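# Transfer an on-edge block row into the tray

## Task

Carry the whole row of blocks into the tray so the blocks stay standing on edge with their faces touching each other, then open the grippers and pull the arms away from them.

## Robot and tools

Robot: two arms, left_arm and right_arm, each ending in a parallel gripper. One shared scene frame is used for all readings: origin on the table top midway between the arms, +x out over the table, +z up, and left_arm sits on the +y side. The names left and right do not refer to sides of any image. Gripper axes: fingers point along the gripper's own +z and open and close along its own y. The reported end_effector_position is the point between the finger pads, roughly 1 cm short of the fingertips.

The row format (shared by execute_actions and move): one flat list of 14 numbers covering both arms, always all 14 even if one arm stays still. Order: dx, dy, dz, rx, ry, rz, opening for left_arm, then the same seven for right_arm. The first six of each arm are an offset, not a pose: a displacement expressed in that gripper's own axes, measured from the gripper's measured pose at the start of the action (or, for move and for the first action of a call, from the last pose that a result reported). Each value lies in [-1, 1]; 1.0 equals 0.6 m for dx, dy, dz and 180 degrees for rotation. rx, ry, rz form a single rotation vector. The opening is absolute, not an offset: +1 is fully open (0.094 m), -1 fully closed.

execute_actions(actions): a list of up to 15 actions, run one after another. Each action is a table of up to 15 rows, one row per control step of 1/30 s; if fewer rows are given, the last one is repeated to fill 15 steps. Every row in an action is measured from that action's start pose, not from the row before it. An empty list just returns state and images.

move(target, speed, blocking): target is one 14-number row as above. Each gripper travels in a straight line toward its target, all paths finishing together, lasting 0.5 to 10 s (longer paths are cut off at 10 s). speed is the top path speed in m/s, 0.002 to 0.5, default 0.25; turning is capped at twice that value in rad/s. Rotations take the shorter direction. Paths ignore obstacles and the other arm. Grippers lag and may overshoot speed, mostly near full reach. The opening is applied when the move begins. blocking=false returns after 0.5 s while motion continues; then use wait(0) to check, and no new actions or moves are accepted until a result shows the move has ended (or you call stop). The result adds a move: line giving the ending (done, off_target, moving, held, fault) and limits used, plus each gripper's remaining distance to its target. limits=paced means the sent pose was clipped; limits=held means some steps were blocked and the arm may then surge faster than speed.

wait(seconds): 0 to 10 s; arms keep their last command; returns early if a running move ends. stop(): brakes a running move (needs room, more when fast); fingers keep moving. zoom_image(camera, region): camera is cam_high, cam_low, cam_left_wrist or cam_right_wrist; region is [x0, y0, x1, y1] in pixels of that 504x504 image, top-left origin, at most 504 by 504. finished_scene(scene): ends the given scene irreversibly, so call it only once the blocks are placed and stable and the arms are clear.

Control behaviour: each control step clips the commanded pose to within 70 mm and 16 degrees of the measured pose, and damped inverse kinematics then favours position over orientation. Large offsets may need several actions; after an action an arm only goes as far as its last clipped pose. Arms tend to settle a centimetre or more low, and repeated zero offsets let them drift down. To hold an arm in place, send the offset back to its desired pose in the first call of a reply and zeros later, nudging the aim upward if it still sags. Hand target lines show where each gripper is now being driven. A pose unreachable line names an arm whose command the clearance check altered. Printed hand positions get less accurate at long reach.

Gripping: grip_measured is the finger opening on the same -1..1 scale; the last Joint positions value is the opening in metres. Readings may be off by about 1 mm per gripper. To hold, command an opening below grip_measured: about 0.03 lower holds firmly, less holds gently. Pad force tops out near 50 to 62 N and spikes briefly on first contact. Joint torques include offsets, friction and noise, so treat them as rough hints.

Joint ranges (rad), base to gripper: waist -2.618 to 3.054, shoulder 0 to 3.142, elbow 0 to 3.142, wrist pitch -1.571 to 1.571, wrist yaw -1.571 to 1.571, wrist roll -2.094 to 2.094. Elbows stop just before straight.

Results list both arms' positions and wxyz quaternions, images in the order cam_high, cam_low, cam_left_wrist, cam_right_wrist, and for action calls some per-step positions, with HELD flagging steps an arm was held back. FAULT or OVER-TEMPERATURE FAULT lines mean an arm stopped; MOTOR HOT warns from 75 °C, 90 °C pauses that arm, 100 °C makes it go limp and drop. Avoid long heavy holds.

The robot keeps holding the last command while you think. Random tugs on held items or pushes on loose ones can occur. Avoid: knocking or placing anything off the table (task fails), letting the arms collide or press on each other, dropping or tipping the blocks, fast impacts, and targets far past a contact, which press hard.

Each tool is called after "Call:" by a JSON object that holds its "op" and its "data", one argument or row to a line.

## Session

Call:
{"op": "execute_actions", "data": {
  "actions": []
}}

Scene clock: 0.00 s.
left_arm: end_effector_position=(+0.1715, +0.5412, +0.2342) grip_measured=+1.000 end_effector_quat_wxyz=(+0.088, -0.430, +0.819, +0.370) | right_arm: end_effector_position=(+0.6793, -0.2294, +0.2874) grip_measured=+1.000 end_effector_quat_wxyz=(+0.404, +0.567, +0.484, +0.530)
Joint positions: left_arm=[ 0.646  1.377  1.336 -1.219 -0.729 -0.267  0.094] | right_arm=[0.345 2.149 1.812 0.224 0.099 1.794 0.094]
Joint velocities: left_arm=[ 0.002 -0.012 -0.002 -0.037 -0.022  0.007  0.   ] | right_arm=[-0.027 -0.017  0.002 -0.022  0.007 -0.037  0.   ]
Joint torques (N m, as the arm reports them, + toward a larger angle): no reading
Motor temperatures (°C, as the motors report them): left_arm=[27 34 30 27 29 27] | right_arm=[30 32 35 27 28 28]
Hand target (left_arm): +0.171, +0.543, +0.243; +0.100, -0.435, +0.811, +0.379
Hand target (right_arm): +0.678, -0.230, +0.301; +0.412, +0.559, +0.480, +0.536

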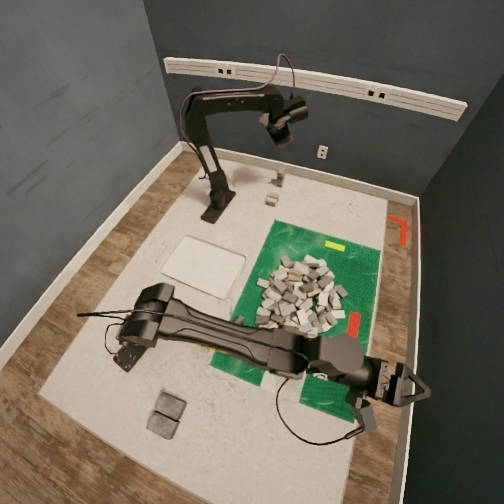

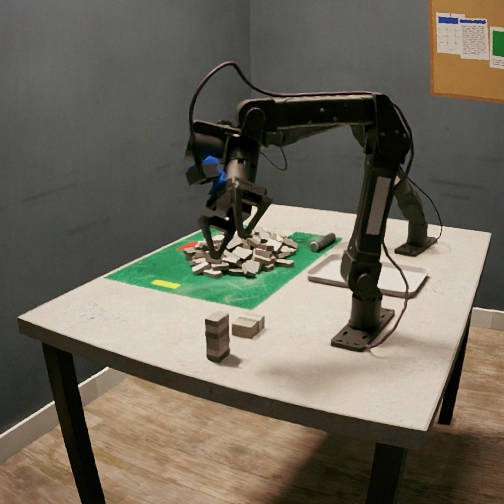

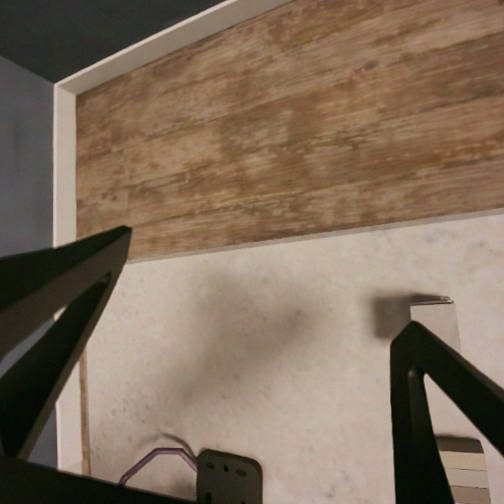

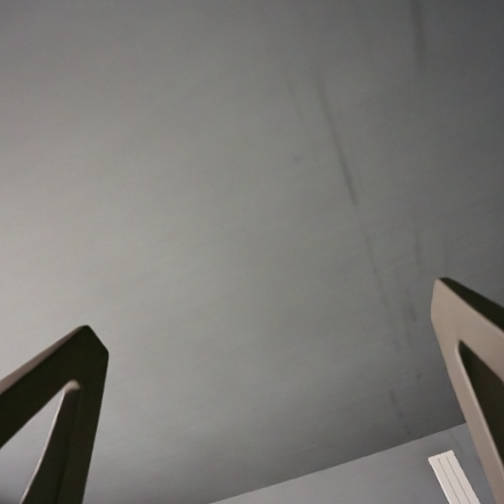

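Call:
{"op": "zoom_image", "data": {
  "camera": "cam_low",
  "region": [190, 290, 290, 370]
}}

Call:
{"op": "zoom_image", "data": {
  "camera": "cam_high",
  "region": [150, 150, 320, 320]
}}

Region (190, 290, 290, 370) of cam_low's 504x504 image, scaled by 5.040, with more detail than that image has; it fills the top 403 rows of this view, and the rest is white.

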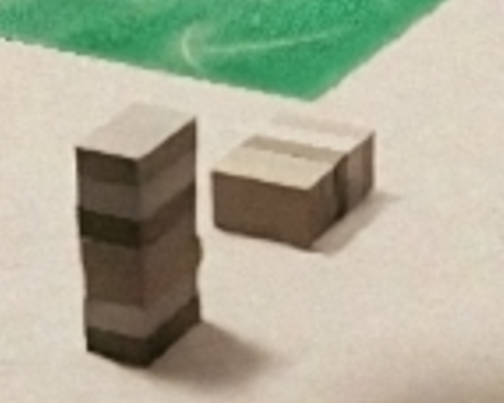

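Region (150, 150, 320, 320) of cam_high's 504x504 image, scaled by 2.965, with more detail than that image has.

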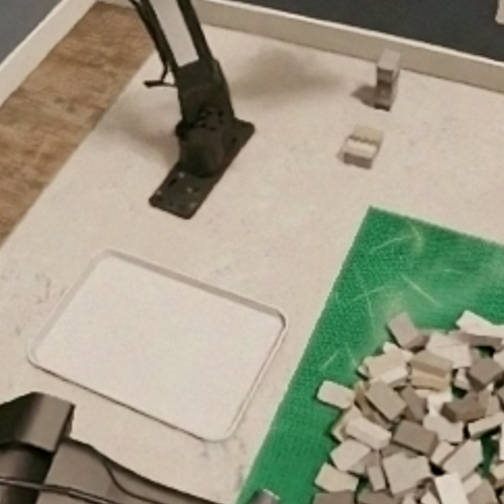

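Call:
{"op": "move", "data": {
  "target": [0.212,-0.26,-0.0175,0.251,0.0597,0.2915,1,-0.1245,-0.018,-0.589,0,0,0,1],
  "speed": 0.3
}}

Scene clock: 21.93 s.
left_arm: end_effector_position=(+0.2090, +0.3994, +0.1028) grip_measured=+1.000 end_effector_quat_wxyz=(-0.007, -0.012, +1.000, +0.002) | right_arm: end_effector_position=(+0.3338, -0.3242, +0.3014) grip_measured=+1.000 end_effector_quat_wxyz=(+0.401, +0.570, +0.482, +0.531)
Joint positions: left_arm=[ 0.55   1.439  1.083 -1.226 -0.01   0.46   0.094] | right_arm=[ 0.045  0.692  0.623 -0.048 -0.197  1.77   0.094]
Joint velocities: left_arm=[-0.017 -0.007  0.007  0.037 -0.007 -0.037  0.   ] | right_arm=[ 0.002 -0.002 -0.012  0.037  0.022 -0.051  0.   ]
Joint torques (N m, as the arm reports them, + toward a larger angle): left_arm=[-0.68 -4.04  5.26  0.45  0.09  0.07] | right_arm=[-0.38 -1.76  6.59  1.85 -0.14 -0.1 ]
Motor temperatures (°C, as the motors report them): left_arm=[27 36 33 27 29 27] | right_arm=[30 44 40 33 28 28]
Hand target (left_arm): +0.211, +0.396, +0.100; -0.005, -0.003, +1.000, -0.003
Hand target (right_arm): +0.331, -0.325, +0.301; +0.405, +0.566, +0.485, +0.529
Off the commanded pose (left_arm): 0.007 m, 2 deg.
Off the commanded pose (right_arm): 0.006 m, 1 deg.
move: done

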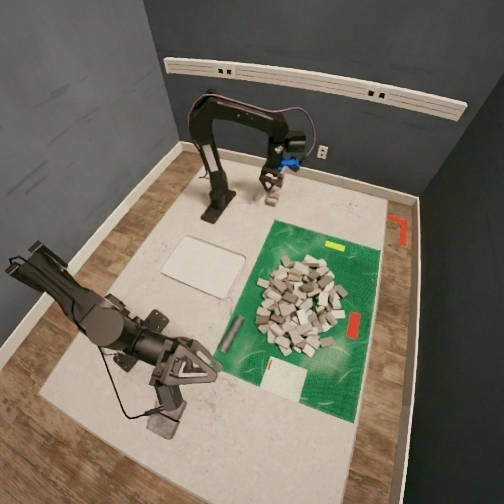

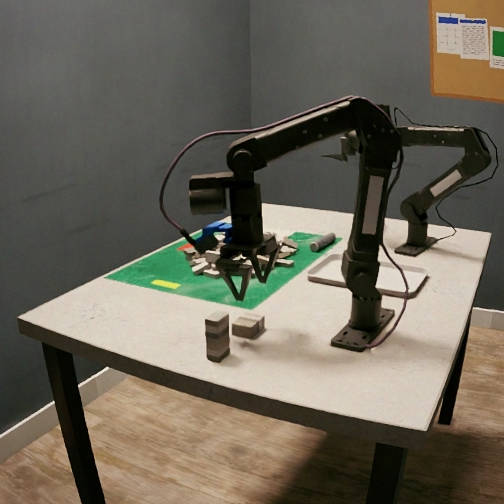

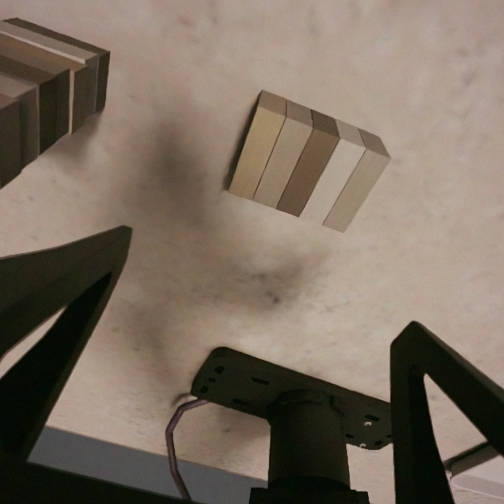

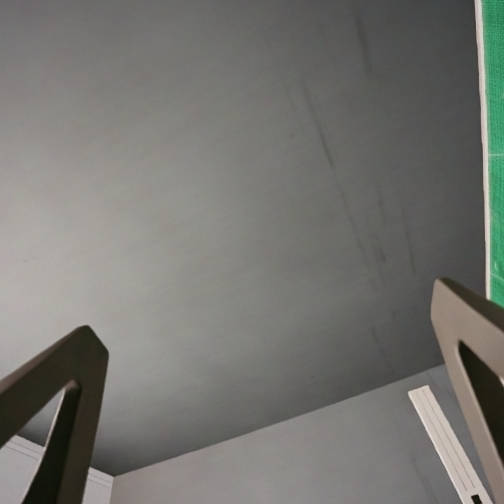

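Call:
{"op": "zoom_image", "data": {
  "camera": "cam_left_wrist",
  "region": [200, 70, 420, 250]
}}

Region (200, 70, 420, 250) of cam_left_wrist's 504x504 image, scaled by 2.291, with more detail than that image has; it fills the top 412 rows of this view, and the rest is white.

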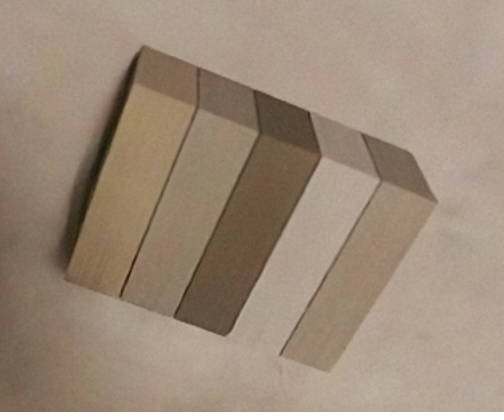

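Call:
{"op": "move", "data": {
  "target": [-0.0143,-0.026,0.113,0.001,-0.0045,0.011,1,0,0,0,0,0,0,1],
  "speed": 0.12
}}

Scene clock: 39.90 s.
left_arm: end_effector_position=(+0.2150, +0.3876, +0.0380) grip_measured=+1.000 end_effector_quat_wxyz=(-0.002, +0.004, +1.000, +0.003) | right_arm: end_effector_position=(+0.3338, -0.3240, +0.3011) grip_measured=+1.000 end_effector_quat_wxyz=(+0.400, +0.571, +0.482, +0.531)
Joint positions: left_arm=[ 0.495  1.494  0.866 -0.943 -0.008  0.438  0.094] | right_arm=[ 0.045  0.692  0.623 -0.049 -0.198  1.771  0.094]
Joint velocities: left_arm=[-0.012  0.022 -0.002 -0.022  0.007 -0.037  0.   ] | right_arm=[-0.012  0.007 -0.007 -0.022  0.037 -0.081  0.   ]
Joint torques (N m, as the arm reports them, + toward a larger angle): left_arm=[-0.68 -4.16  4.91  0.47  0.08 -0.08] | right_arm=[ 0.16 -0.25  6.98  1.97  0.04  0.  ]
Motor temperatures (°C, as the motors report them): left_arm=[27 36 33 27 29 27] | right_arm=[30 35 40 34 28 28]
Hand target (left_arm): +0.216, +0.384, +0.035; -0.000, +0.006, +1.000, -0.001
Hand target (right_arm): +0.334, -0.324, +0.301; +0.401, +0.570, +0.482, +0.531
Off the commanded pose (left_arm): 0.005 m, 0 deg.
Off the commanded pose (right_arm): 0.000 m, 0 deg.
move: done

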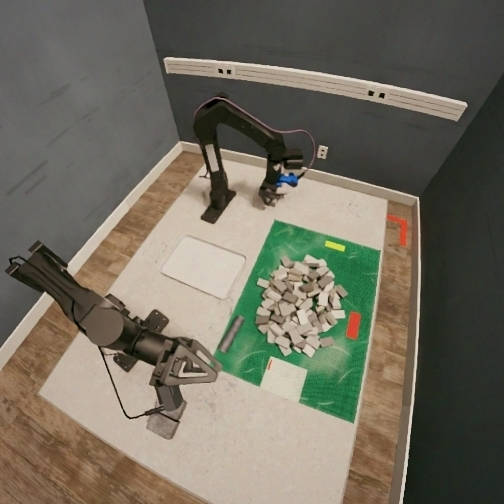

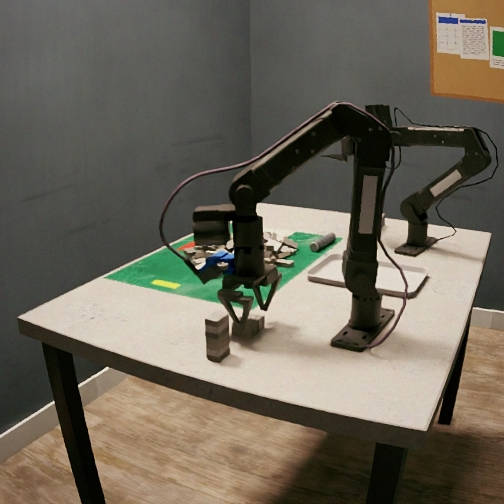

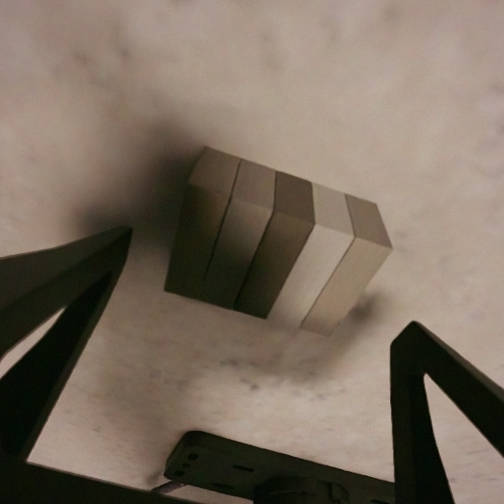

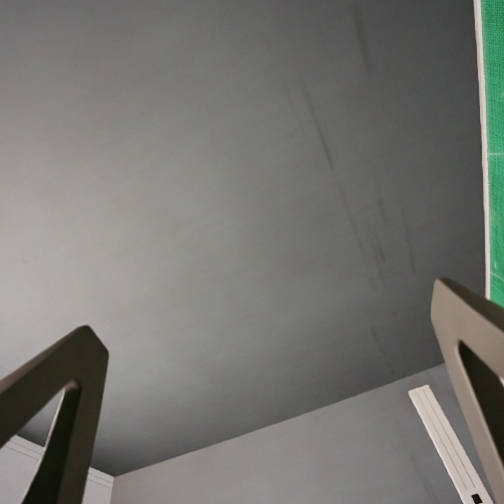

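Call:
{"op": "move", "data": {
  "target": [-0.003,0.004,0.045,0.002,-0.001,-0.002,1,0,0,0,0,0,0,1],
  "speed": 0.05
}}

Call:
{"op": "execute_actions", "data": {
  "actions": [
    [[0,0,0.005,0,0,0,0.9,0,0,0,0,0,0,1],[0,0,0.005,0,0,0,0.82,0,0,0,0,0,0,1],[0,0,0.005,0,0,0,0.75,0,0,0,0,0,0,1],[0,0,0.005,0,0,0,0.69,0,0,0,0,0,0,1],[0,0,0.005,0,0,0,0.64,0,0,0,0,0,0,1],[0,0,0.005,0,0,0,0.6,0,0,0,0,0,0,1],[0,0,0.005,0,0,0,0.57,0,0,0,0,0,0,1],[0,0,0.005,0,0,0,0.54,0,0,0,0,0,0,1],[0,0,0.005,0,0,0,0.52,0,0,0,0,0,0,1],[0,0,0.005,0,0,0,0.5,0,0,0,0,0,0,1]]
  ]
}}

Scene clock: 50.73 s.
left_arm: end_effector_position=(+0.2188, +0.3893, +0.0147) grip_measured=+1.000 end_effector_quat_wxyz=(-0.001, +0.004, +1.000, +0.004) | right_arm: end_effector_position=(+0.3338, -0.3240, +0.3011) grip_measured=+1.000 end_effector_quat_wxyz=(+0.400, +0.571, +0.481, +0.531)
Joint positions: left_arm=[ 0.495  1.55   0.817 -0.835 -0.008  0.437  0.094] | right_arm=[ 0.045  0.692  0.623 -0.049 -0.198  1.773  0.094]
Joint velocities: left_arm=[-0.012 -0.012 -0.007 -0.081 -0.125 -0.007  0.   ] | right_arm=[-0.007  0.012  0.007 -0.037  0.022 -0.066  0.   ]
Joint torques (N m, as the arm reports them, + toward a larger angle): left_arm=[ 0.93 -4.33  4.55  0.49  0.05  0.08] | right_arm=[-0.04 -0.28  6.77  1.93 -0.06 -0.03]
Motor temperatures (°C, as the motors report them): left_arm=[27 36 33 27 29 27] | right_arm=[30 34 40 34 28 28]
Hand target (left_arm): +0.216, +0.390, +0.011; -0.001, +0.001, +1.000, +0.000
Hand target (right_arm): +0.334, -0.324, +0.301; +0.400, +0.571, +0.482, +0.531
Off the commanded pose (left_arm): 0.004 m, 1 deg.
Off the commanded pose (right_arm): 0.000 m, 0 deg.
move: done

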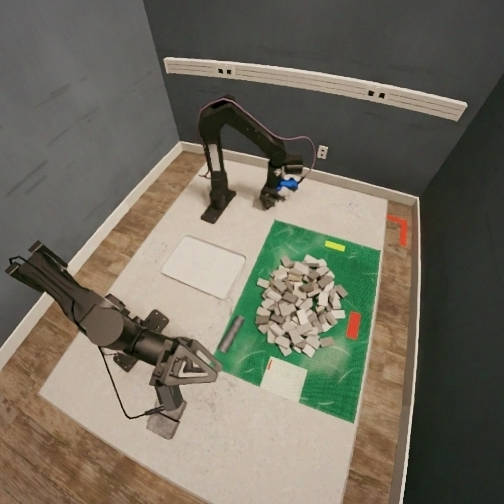

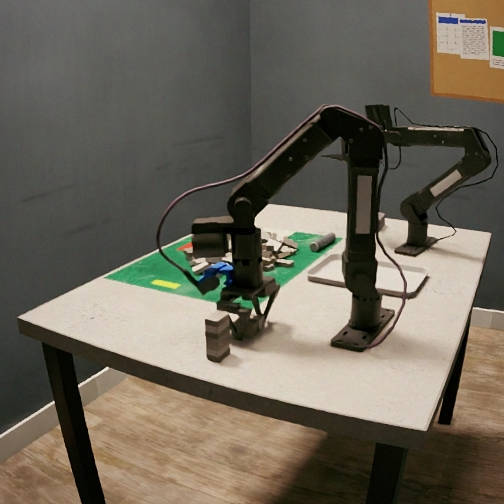

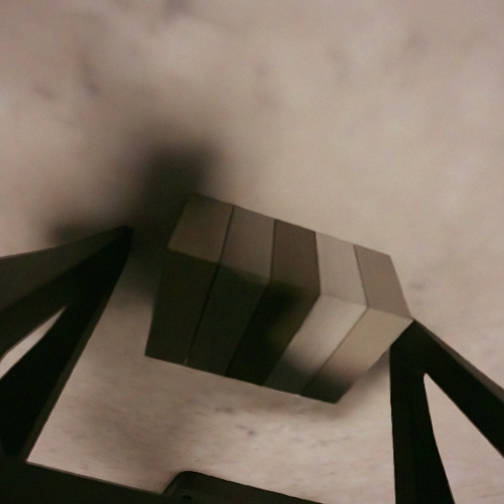

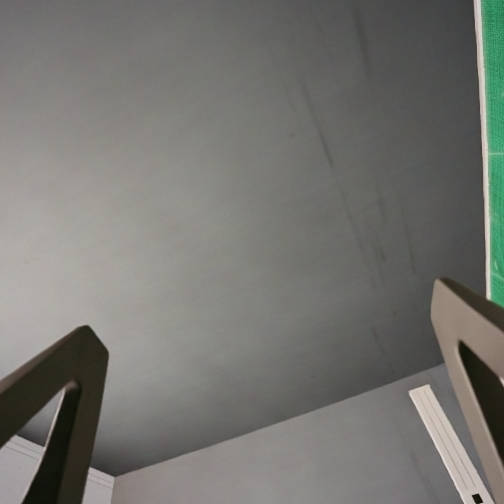

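Scene clock: 51.23 s.
left_arm: end_effector_position=(+0.2191, +0.3895, +0.0147) grip_measured=+0.503 end_effector_quat_wxyz=(-0.000, +0.004, +1.000, +0.004) | right_arm: end_effector_position=(+0.3338, -0.3240, +0.3011) grip_measured=+1.000 end_effector_quat_wxyz=(+0.400, +0.572, +0.481, +0.532)
Joint positions: left_arm=[ 0.495  1.55   0.817 -0.834 -0.008  0.437  0.071] | right_arm=[ 0.045  0.692  0.623 -0.049 -0.198  1.774  0.094]
Joint velocities: left_arm=[-0.032  0.007 -0.002 -0.037 -0.037 -0.066 -0.001] | right_arm=[-0.017  0.007  0.022  0.007  0.037 -0.081  0.   ]
Joint torques (N m, as the arm reports them, + toward a larger angle): left_arm=[ 0.04 -4.14  5.05  0.48 -0.02  0.  ] | right_arm=[ 0.12 -0.19  7.06  1.94 -0.02  0.03]
Motor temperatures (°C, as the motors report them): left_arm=[27 36 33 27 29 27] | right_arm=[30 34 40 35 28 28]
Hand target (left_arm): +0.219, +0.389, +0.012; -0.001, +0.004, +1.000, +0.004
Hand target (right_arm): +0.334, -0.324, +0.301; +0.400, +0.571, +0.481, +0.531
Off the commanded pose (left_arm): 0.003 m, 0 deg.
Off the commanded pose (right_arm): 0.000 m, 0 deg.
Step readings (end_effector_position):
0: left_arm (+0.2188, +0.3893, +0.0147) | right_arm (+0.3338, -0.3240, +0.3011)
1: left_arm (+0.2189, +0.3894, +0.0147) | right_arm (+0.3338, -0.3240, +0.3011)
2: left_arm (+0.2190, +0.3894, +0.0147) | right_arm (+0.3338, -0.3240, +0.3011)
4: left_arm (+0.2190, +0.3894, +0.0147) | right_arm (+0.3338, -0.3240, +0.3011)
8: left_arm (+0.2190, +0.3894, +0.0147) | right_arm (+0.3338, -0.3240, +0.3011)
15: end_effector_position above

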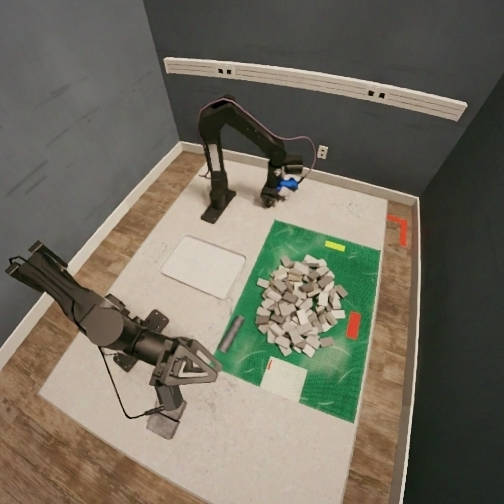

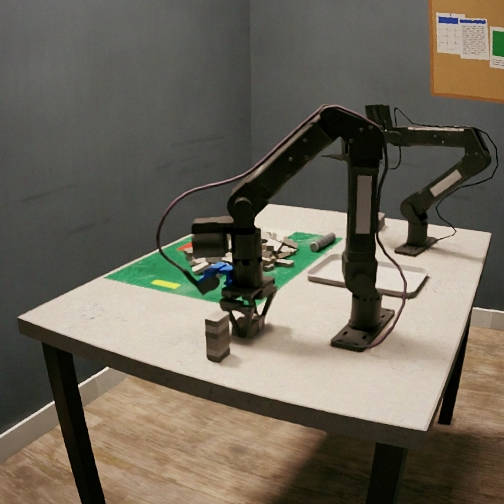

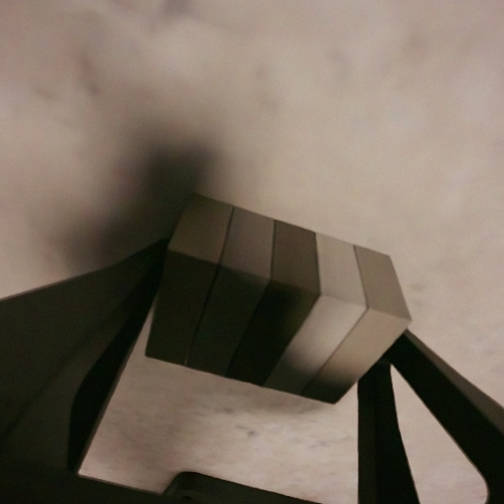

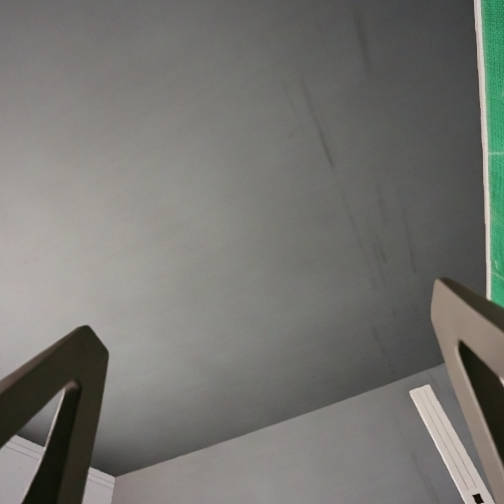

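Call:
{"op": "execute_actions", "data": {
  "actions": [
    [[0,0,0,0,0,0,0.48,0,0,0,0,0,0,1],[0,0,0,0,0,0,0.46,0,0,0,0,0,0,1],[0,0,0,0,0,0,0.44,0,0,0,0,0,0,1],[0,0,0,0,0,0,0.42,0,0,0,0,0,0,1],[0,0,0,0,0,0,0.405,0,0,0,0,0,0,1],[0,0,0,0,0,0,0.39,0,0,0,0,0,0,1],[0,0,0,0,0,0,0.375,0,0,0,0,0,0,1],[0,0,0,0,0,0,0.36,0,0,0,0,0,0,1],[0,0,0,0,0,0,0.345,0,0,0,0,0,0,1],[0,0,0,0,0,0,0.33,0,0,0,0,0,0,1],[0,0,0,0,0,0,0.315,0,0,0,0,0,0,1],[0,0,0,0,0,0,0.3,0,0,0,0,0,0,1],[0,0,0,0,0,0,0.285,0,0,0,0,0,0,1],[0,0,0,0,0,0,0.27,0,0,0,0,0,0,1],[0,0,0,0,0,0,0.25,0,0,0,0,0,0,1]]
  ]
}}

Scene clock: 56.63 s.
left_arm: end_effector_position=(+0.2190, +0.3913, +0.0148) grip_measured=+0.265 end_effector_quat_wxyz=(-0.001, +0.004, +1.000, +0.009) | right_arm: end_effector_position=(+0.3338, -0.3240, +0.3011) grip_measured=+1.000 end_effector_quat_wxyz=(+0.399, +0.572, +0.480, +0.532)
Joint positions: left_arm=[ 0.495  1.55   0.817 -0.832 -0.017  0.437  0.059] | right_arm=[ 0.045  0.692  0.623 -0.049 -0.198  1.776  0.094]
Joint velocities: left_arm=[-0.007 -0.007  0.002  0.051  0.11  -0.066 -0.011] | right_arm=[-0.002 -0.007 -0.007 -0.081 -0.007 -0.095  0.   ]
Joint torques (N m, as the arm reports them, + toward a larger angle): left_arm=[ 0.03 -4.58  5.66  0.35  0.07  0.01] | right_arm=[ 0.23 -0.09  6.89  1.93 -0.05 -0.01]
Motor temperatures (°C, as the motors report them): left_arm=[27 36 33 27 29 27] | right_arm=[30 34 41 35 28 28]
Hand target (left_arm): +0.219, +0.389, +0.015; -0.000, +0.004, +1.000, +0.004
Hand target (right_arm): +0.334, -0.324, +0.301; +0.400, +0.571, +0.481, +0.532
Off the commanded pose (left_arm): 0.002 m, 1 deg.
Off the commanded pose (right_arm): 0.000 m, 0 deg.
Step readings (end_effector_position):
0: left_arm (+0.2191, +0.3895, +0.0147) | right_arm (+0.3338, -0.3240, +0.3011)
1: left_arm (+0.2191, +0.3895, +0.0147) | right_arm (+0.3338, -0.3240, +0.3011)
2: left_arm (+0.2191, +0.3895, +0.0147) | right_arm (+0.3338, -0.3240, +0.3011)
4: left_arm (+0.2191, +0.3895, +0.0147) | right_arm (+0.3338, -0.3240, +0.3011)
8: left_arm (+0.2190, +0.3899, +0.0147) | right_arm (+0.3338, -0.3240, +0.3011)
15: end_effector_position above

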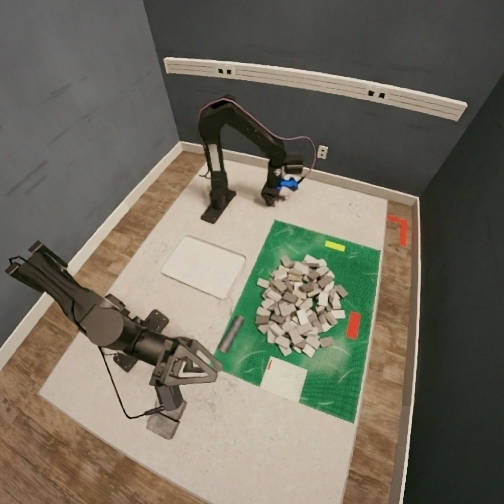

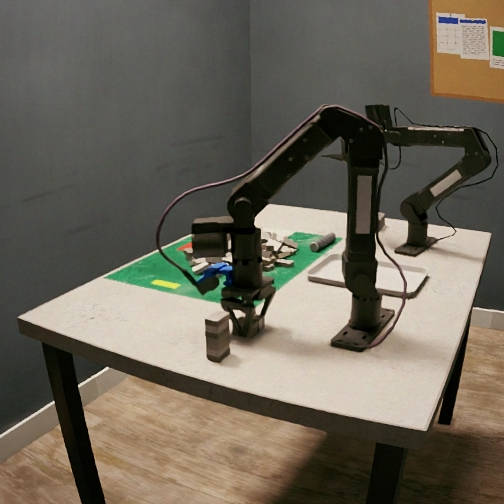

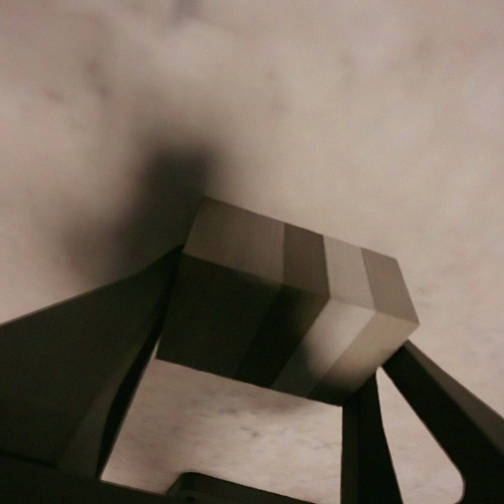

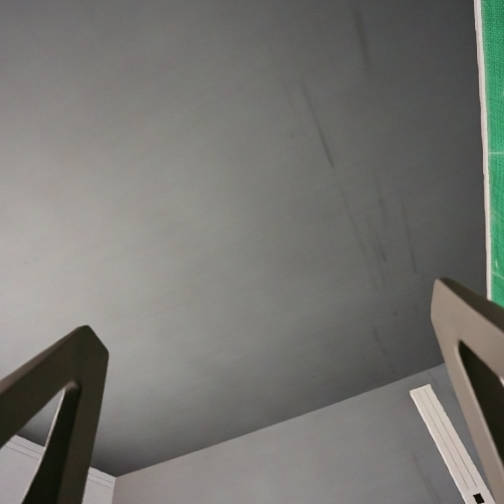

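Still closing; continue.

Call:
{"op": "execute_actions", "data": {
  "actions": [
    [[0,0,0,0,0,0,0.24,0,0,0,0,0,0,1],[0,0,0,0,0,0,0.23,0,0,0,0,0,0,1],[0,0,0,0,0,0,0.22,0,0,0,0,0,0,1],[0,0,0,0,0,0,0.21,0,0,0,0,0,0,1],[0,0,0,0,0,0,0.2,0,0,0,0,0,0,1],[0,0,0,0,0,0,0.19,0,0,0,0,0,0,1],[0,0,0,0,0,0,0.18,0,0,0,0,0,0,1],[0,0,0,0,0,0,0.17,0,0,0,0,0,0,1],[0,0,0,0,0,0,0.16,0,0,0,0,0,0,1]]
  ]
}}

Scene clock: 60.43 s.
left_arm: end_effector_position=(+0.2191, +0.3913, +0.0148) grip_measured=+0.251 end_effector_quat_wxyz=(-0.001, +0.004, +1.000, +0.009) | right_arm: end_effector_position=(+0.3338, -0.3240, +0.3011) grip_measured=+1.000 end_effector_quat_wxyz=(+0.399, +0.572, +0.480, +0.532)
Joint positions: left_arm=[ 0.495  1.55   0.817 -0.831 -0.017  0.437  0.059] | right_arm=[ 0.045  0.692  0.623 -0.049 -0.198  1.777  0.094]
Joint velocities: left_arm=[-0.002  0.002 -0.002  0.037 -0.081 -0.007 -0.   ] | right_arm=[ 0.002 -0.007  0.007 -0.037 -0.022 -0.081  0.   ]
Joint torques (N m, as the arm reports them, + toward a larger angle): left_arm=[ 0.03 -4.56  5.64  0.37 -0.03  0.  ] | right_arm=[ 0.01 -0.22  7.15  1.91  0.   -0.01]
Motor temperatures (°C, as the motors report them): left_arm=[27 36 33 27 29 27] | right_arm=[30 34 41 35 28 28]
Hand target (left_arm): +0.219, +0.391, +0.015; -0.001, +0.004, +1.000, +0.009
Hand target (right_arm): +0.334, -0.324, +0.301; +0.399, +0.572, +0.480, +0.532
Off the commanded pose (left_arm): 0.000 m, 0 deg.
Off the commanded pose (right_arm): 0.000 m, 0 deg.
Step readings (end_effector_position):
0: left_arm (+0.2191, +0.3913, +0.0148) | right_arm (+0.3338, -0.3240, +0.3011)
1: left_arm (+0.2191, +0.3913, +0.0148) | right_arm (+0.3338, -0.3240, +0.3011)
2: left_arm (+0.2191, +0.3913, +0.0148) | right_arm (+0.3338, -0.3240, +0.3011)
4: left_arm (+0.2191, +0.3913, +0.0148) | right_arm (+0.3338, -0.3240, +0.3011)
8: left_arm (+0.2191, +0.3913, +0.0148) | right_arm (+0.3338, -0.3240, +0.3011)
15: end_effector_position above

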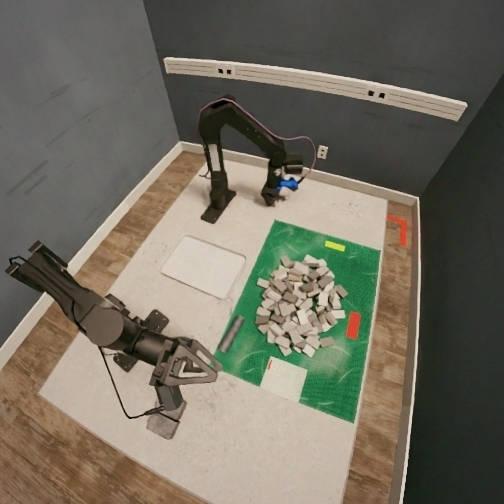

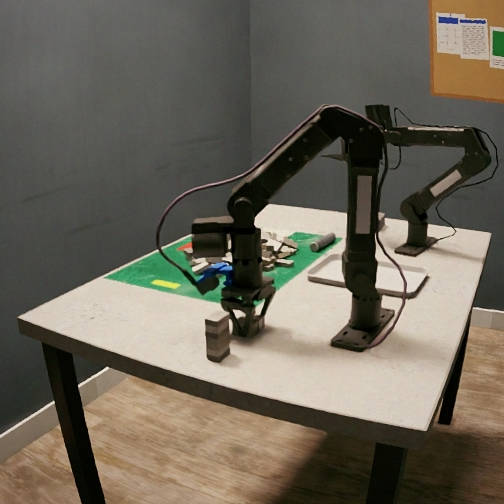

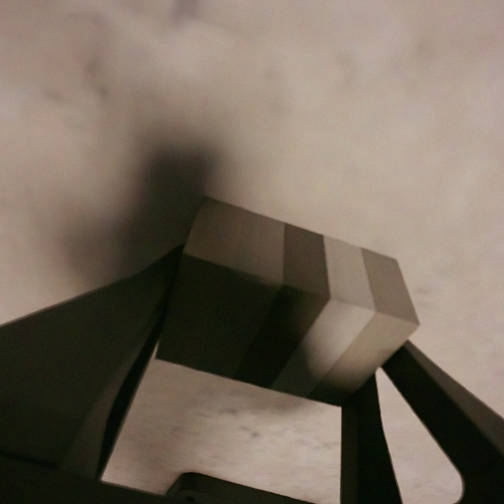

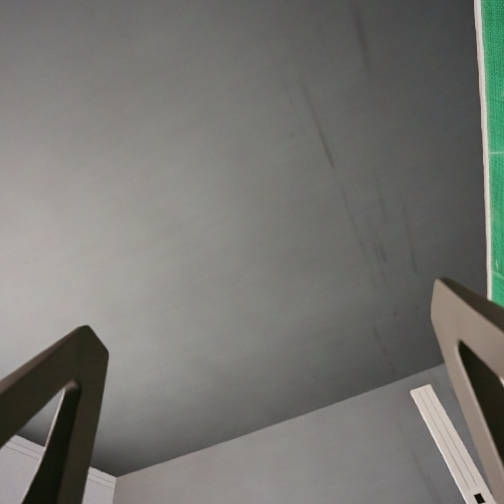

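Call:
{"op": "move", "data": {
  "target": [-0.01,0,-0.09,0.004,-0.006,-0.002,0.2,0,0,0,0,0,0,1],
  "speed": 0.1
}}

Call:
{"op": "move", "data": {
  "target": [-0.015,-0.36,-0.06,-0.006,-0.014,0,0.2,0,0,0,0,0,0,1],
  "speed": 0.22
}}

Scene clock: 71.97 s.
left_arm: end_effector_position=(+0.2127, +0.3864, +0.0502) grip_measured=+0.251 end_effector_quat_wxyz=(-0.023, +0.004, +1.000, -0.007) | right_arm: end_effector_position=(+0.3338, -0.3240, +0.3011) grip_measured=+1.000 end_effector_quat_wxyz=(+0.398, +0.573, +0.480, +0.532)
Joint positions: left_arm=[ 0.495  1.511  0.932 -1.039 -0.007  0.437  0.059] | right_arm=[ 0.045  0.692  0.623 -0.049 -0.198  1.779  0.094]
Joint velocities: left_arm=[-0.012 -0.007  0.007 -0.007 -0.022 -0.007 -0.   ] | right_arm=[-0.007  0.012  0.002 -0.022  0.007  0.037  0.   ]
Joint torques (N m, as the arm reports them, + toward a larger angle): left_arm=[-0.05 -6.83  9.39  0.17  0.09 -0.08] | right_arm=[ 0.19 -0.32  7.09  1.91 -0.04  0.01]
Motor temperatures (°C, as the motors report them): left_arm=[27 37 33 27 29 27] | right_arm=[30 33 41 36 28 28]
Hand target (left_arm): +0.225, +0.390, +0.069; +0.009, +0.001, +1.000, +0.003
Hand target (right_arm): +0.334, -0.324, +0.301; +0.399, +0.572, +0.480, +0.532
Off the commanded pose (left_arm): 0.023 m, 4 deg.
Off the commanded pose (right_arm): 0.000 m, 0 deg.
move: off_target (left_arm)

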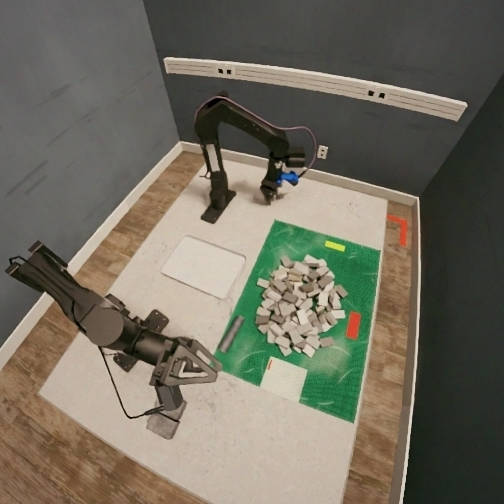

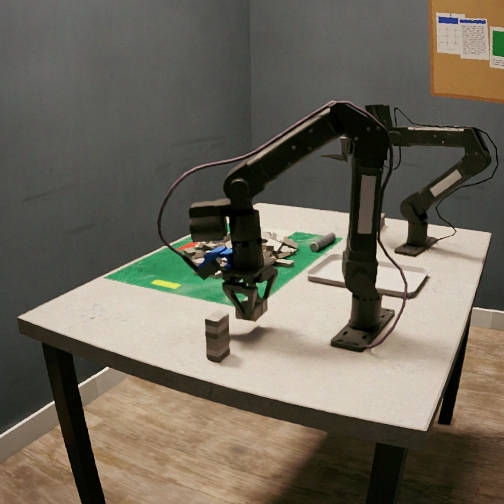

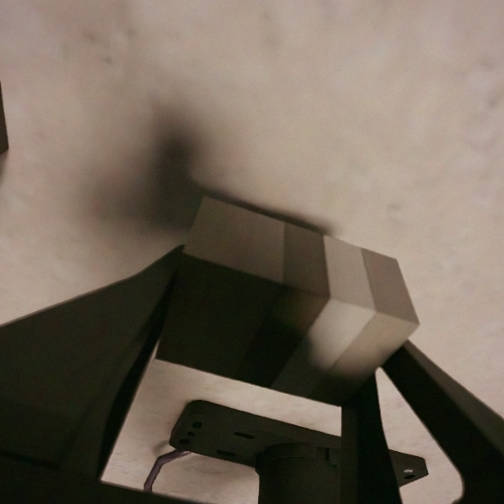

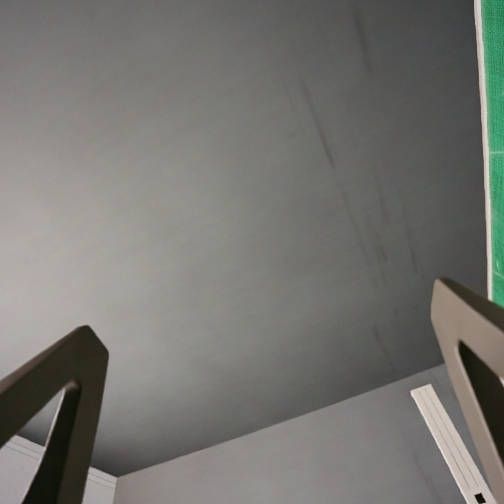

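Scene clock: 73.63 s.
left_arm: end_effector_position=(+0.2069, +0.1708, +0.0766) grip_measured=+0.251 end_effector_quat_wxyz=(-0.025, +0.006, +1.000, -0.006) | right_arm: end_effector_position=(+0.3338, -0.3240, +0.3011) grip_measured=+1.000 end_effector_quat_wxyz=(+0.398, +0.573, +0.479, +0.533)
Joint positions: left_arm=[-0.438  1.488  1.02  -1.141  0.035 -0.491  0.059] | right_arm=[ 0.045  0.692  0.623 -0.049 -0.198  1.78   0.094]
Joint velocities: left_arm=[ 0.002 -0.007 -0.002 -0.081 -0.022 -0.066 -0.   ] | right_arm=[-0.007 -0.002  0.002 -0.037  0.007  0.007  0.   ]
Joint torques (N m, as the arm reports them, + toward a larger angle): left_arm=[-0.36 -5.03  9.82  0.18 -0.13 -0.07] | right_arm=[-0.12 -0.16  7.1   1.93 -0.08 -0.01]
Motor temperatures (°C, as the motors report them): left_arm=[27 37 33 27 29 27] | right_arm=[30 33 41 36 28 28]
Hand target (left_arm): +0.217, +0.166, +0.090; -0.004, +0.004, +1.000, -0.011
Hand target (right_arm): +0.334, -0.324, +0.301; +0.399, +0.572, +0.480, +0.532
Off the commanded pose (left_arm): 0.019 m, 3 deg.
Off the commanded pose (right_arm): 0.000 m, 0 deg.
move: off_target (left_arm)

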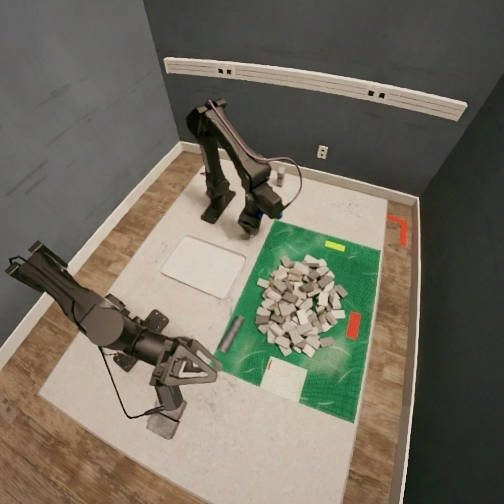

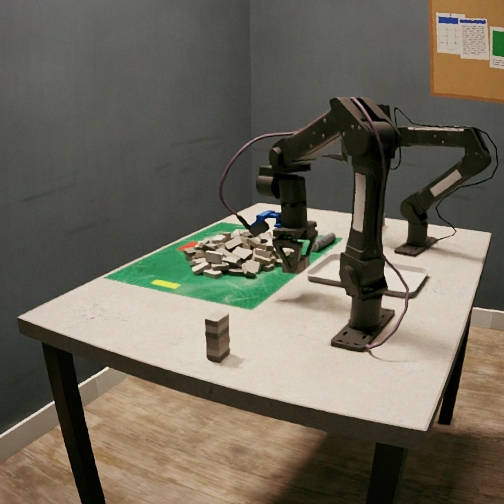

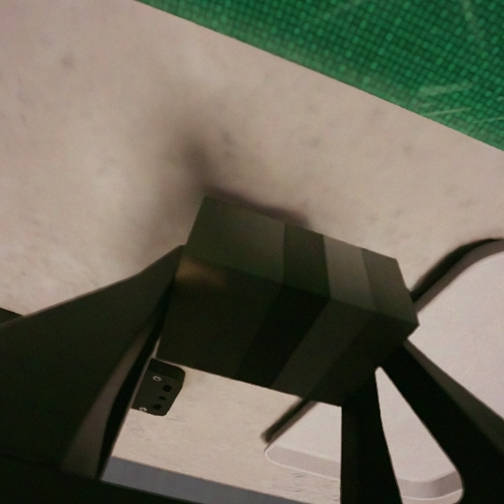

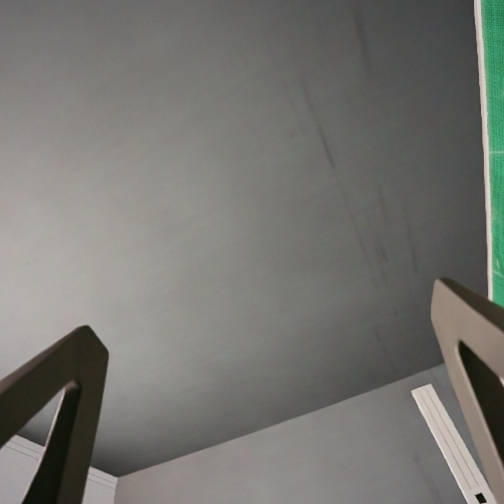

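Call:
{"op": "move", "data": {
  "target": [0.132,-0.311,0.0305,-0.004,-0.0236,-0.0025,0.2,0,0,0,0,0,0,1],
  "speed": 0.2
}}

Scene clock: 79.40 s.
left_arm: end_effector_position=(+0.1106, -0.0051, +0.0475) grip_measured=+0.251 end_effector_quat_wxyz=(-0.013, +0.007, +1.000, +0.012) | right_arm: end_effector_position=(+0.3338, -0.3240, +0.3011) grip_measured=+1.000 end_effector_quat_wxyz=(+0.398, +0.573, +0.479, +0.533)
Joint positions: left_arm=[-1.15   1.804  1.242 -1.041  0.017 -1.202  0.059] | right_arm=[ 0.045  0.692  0.623 -0.049 -0.198  1.781  0.094]
Joint velocities: left_arm=[-0.012 -0.002 -0.017 -0.037 -0.051  0.022 -0.   ] | right_arm=[ 0.002  0.022 -0.017 -0.051 -0.022 -0.037  0.   ]
Joint torques (N m, as the arm reports them, + toward a larger angle): left_arm=[ 0.   -7.98  9.71  0.14 -0.19 -0.09] | right_arm=[ 0.13 -0.25  6.98  1.92  0.    0.  ]
Motor temperatures (°C, as the motors report them): left_arm=[27 37 35 27 29 27] | right_arm=[30 33 41 36 28 28]
Hand target (left_arm): +0.118, -0.015, +0.064; +0.003, +0.002, +1.000, -0.006
Hand target (right_arm): +0.334, -0.324, +0.301; +0.398, +0.573, +0.479, +0.533
Off the commanded pose (left_arm): 0.024 m, 3 deg.
Off the commanded pose (right_arm): 0.000 m, 0 deg.
move: off_target (left_arm)

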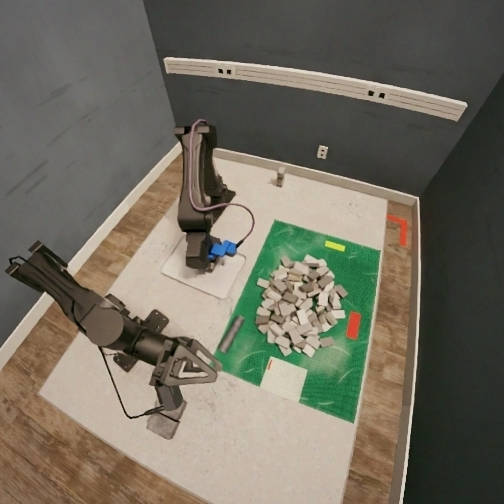

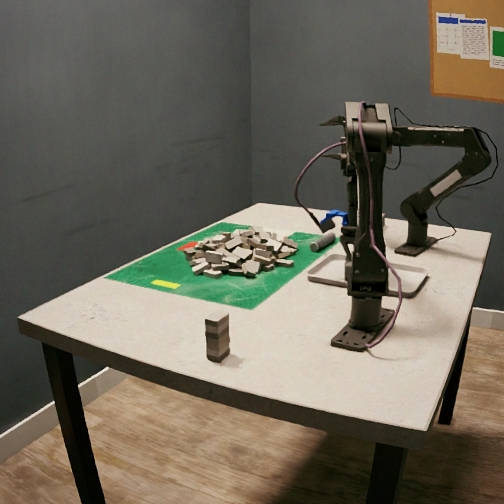

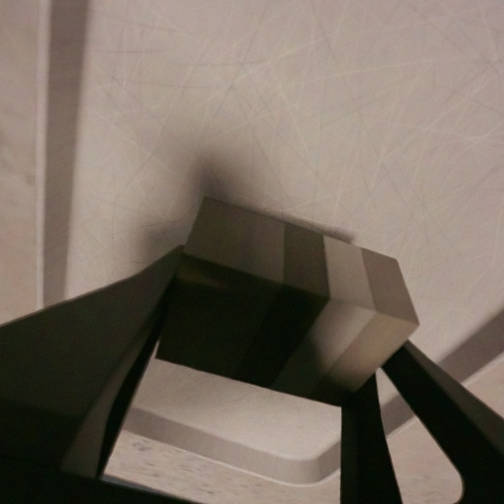

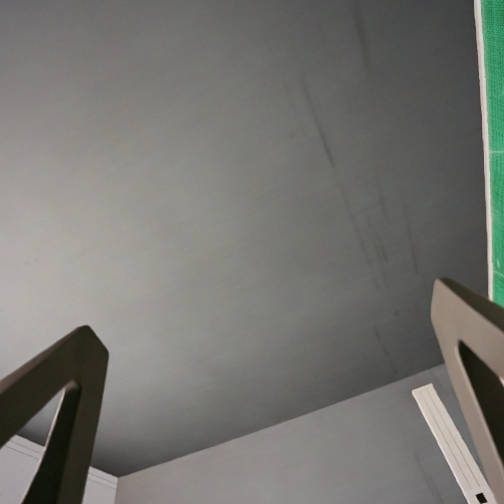

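Call:
{"op": "move", "data": {
  "target": [-0.006,-0.011,0.051,0.006,-0.016,-0.0025,0.2,0,0,0,0,0,0,1],
  "speed": 0.025
}}

Scene clock: 85.77 s.
left_arm: end_effector_position=(+0.1119, -0.0085, +0.0185) grip_measured=+0.251 end_effector_quat_wxyz=(-0.003, +0.003, +1.000, +0.008) | right_arm: end_effector_position=(+0.3338, -0.3240, +0.3011) grip_measured=+1.000 end_effector_quat_wxyz=(+0.397, +0.574, +0.478, +0.533)
Joint positions: left_arm=[-1.16   1.846  1.173 -0.916  0.001 -1.22   0.059] | right_arm=[ 0.045  0.692  0.623 -0.049 -0.198  1.783  0.094]
Joint velocities: left_arm=[-0.002 -0.017 -0.002  0.007 -0.051  0.037 -0.001] | right_arm=[-0.007 -0.012 -0.007 -0.051 -0.051  0.007  0.   ]
Joint torques (N m, as the arm reports them, + toward a larger angle): left_arm=[-0.77 -7.43  4.36  0.61 -0.26 -0.13] | right_arm=[ 0.02 -0.28  7.09  1.89 -0.03  0.  ]
Motor temperatures (°C, as the motors report them): left_arm=[27 39 36 27 29 27] | right_arm=[30 33 41 36 28 28]
Hand target (left_arm): +0.113, -0.011, +0.017; +0.011, +0.003, +1.000, +0.002
Hand target (right_arm): +0.334, -0.324, +0.301; +0.398, +0.573, +0.479, +0.533
Off the commanded pose (left_arm): 0.003 m, 2 deg.
Off the commanded pose (right_arm): 0.000 m, 0 deg.
move: done

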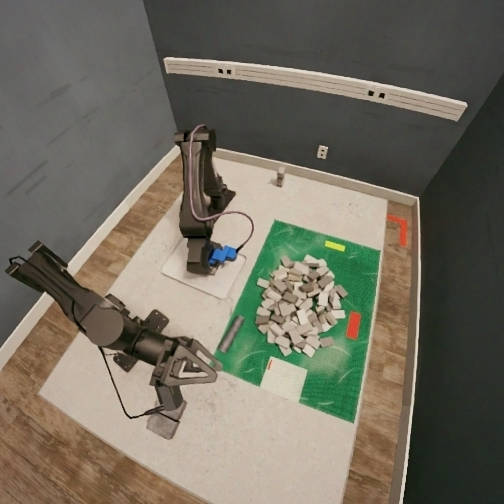

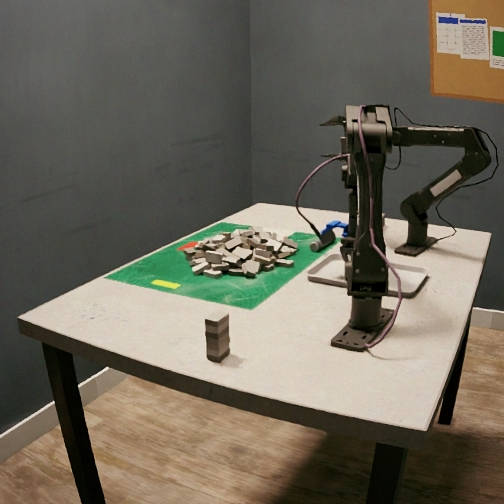

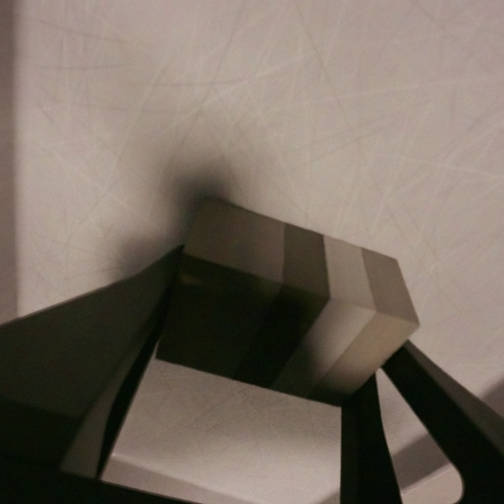

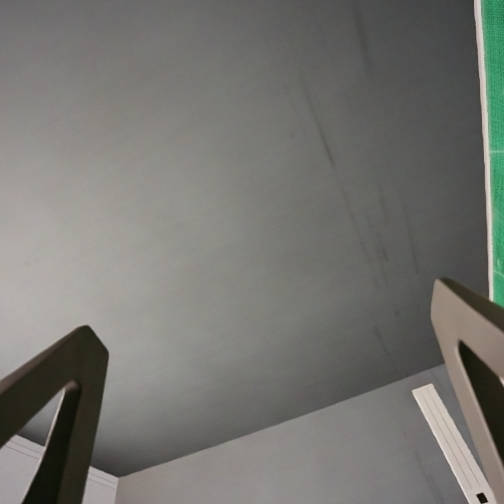

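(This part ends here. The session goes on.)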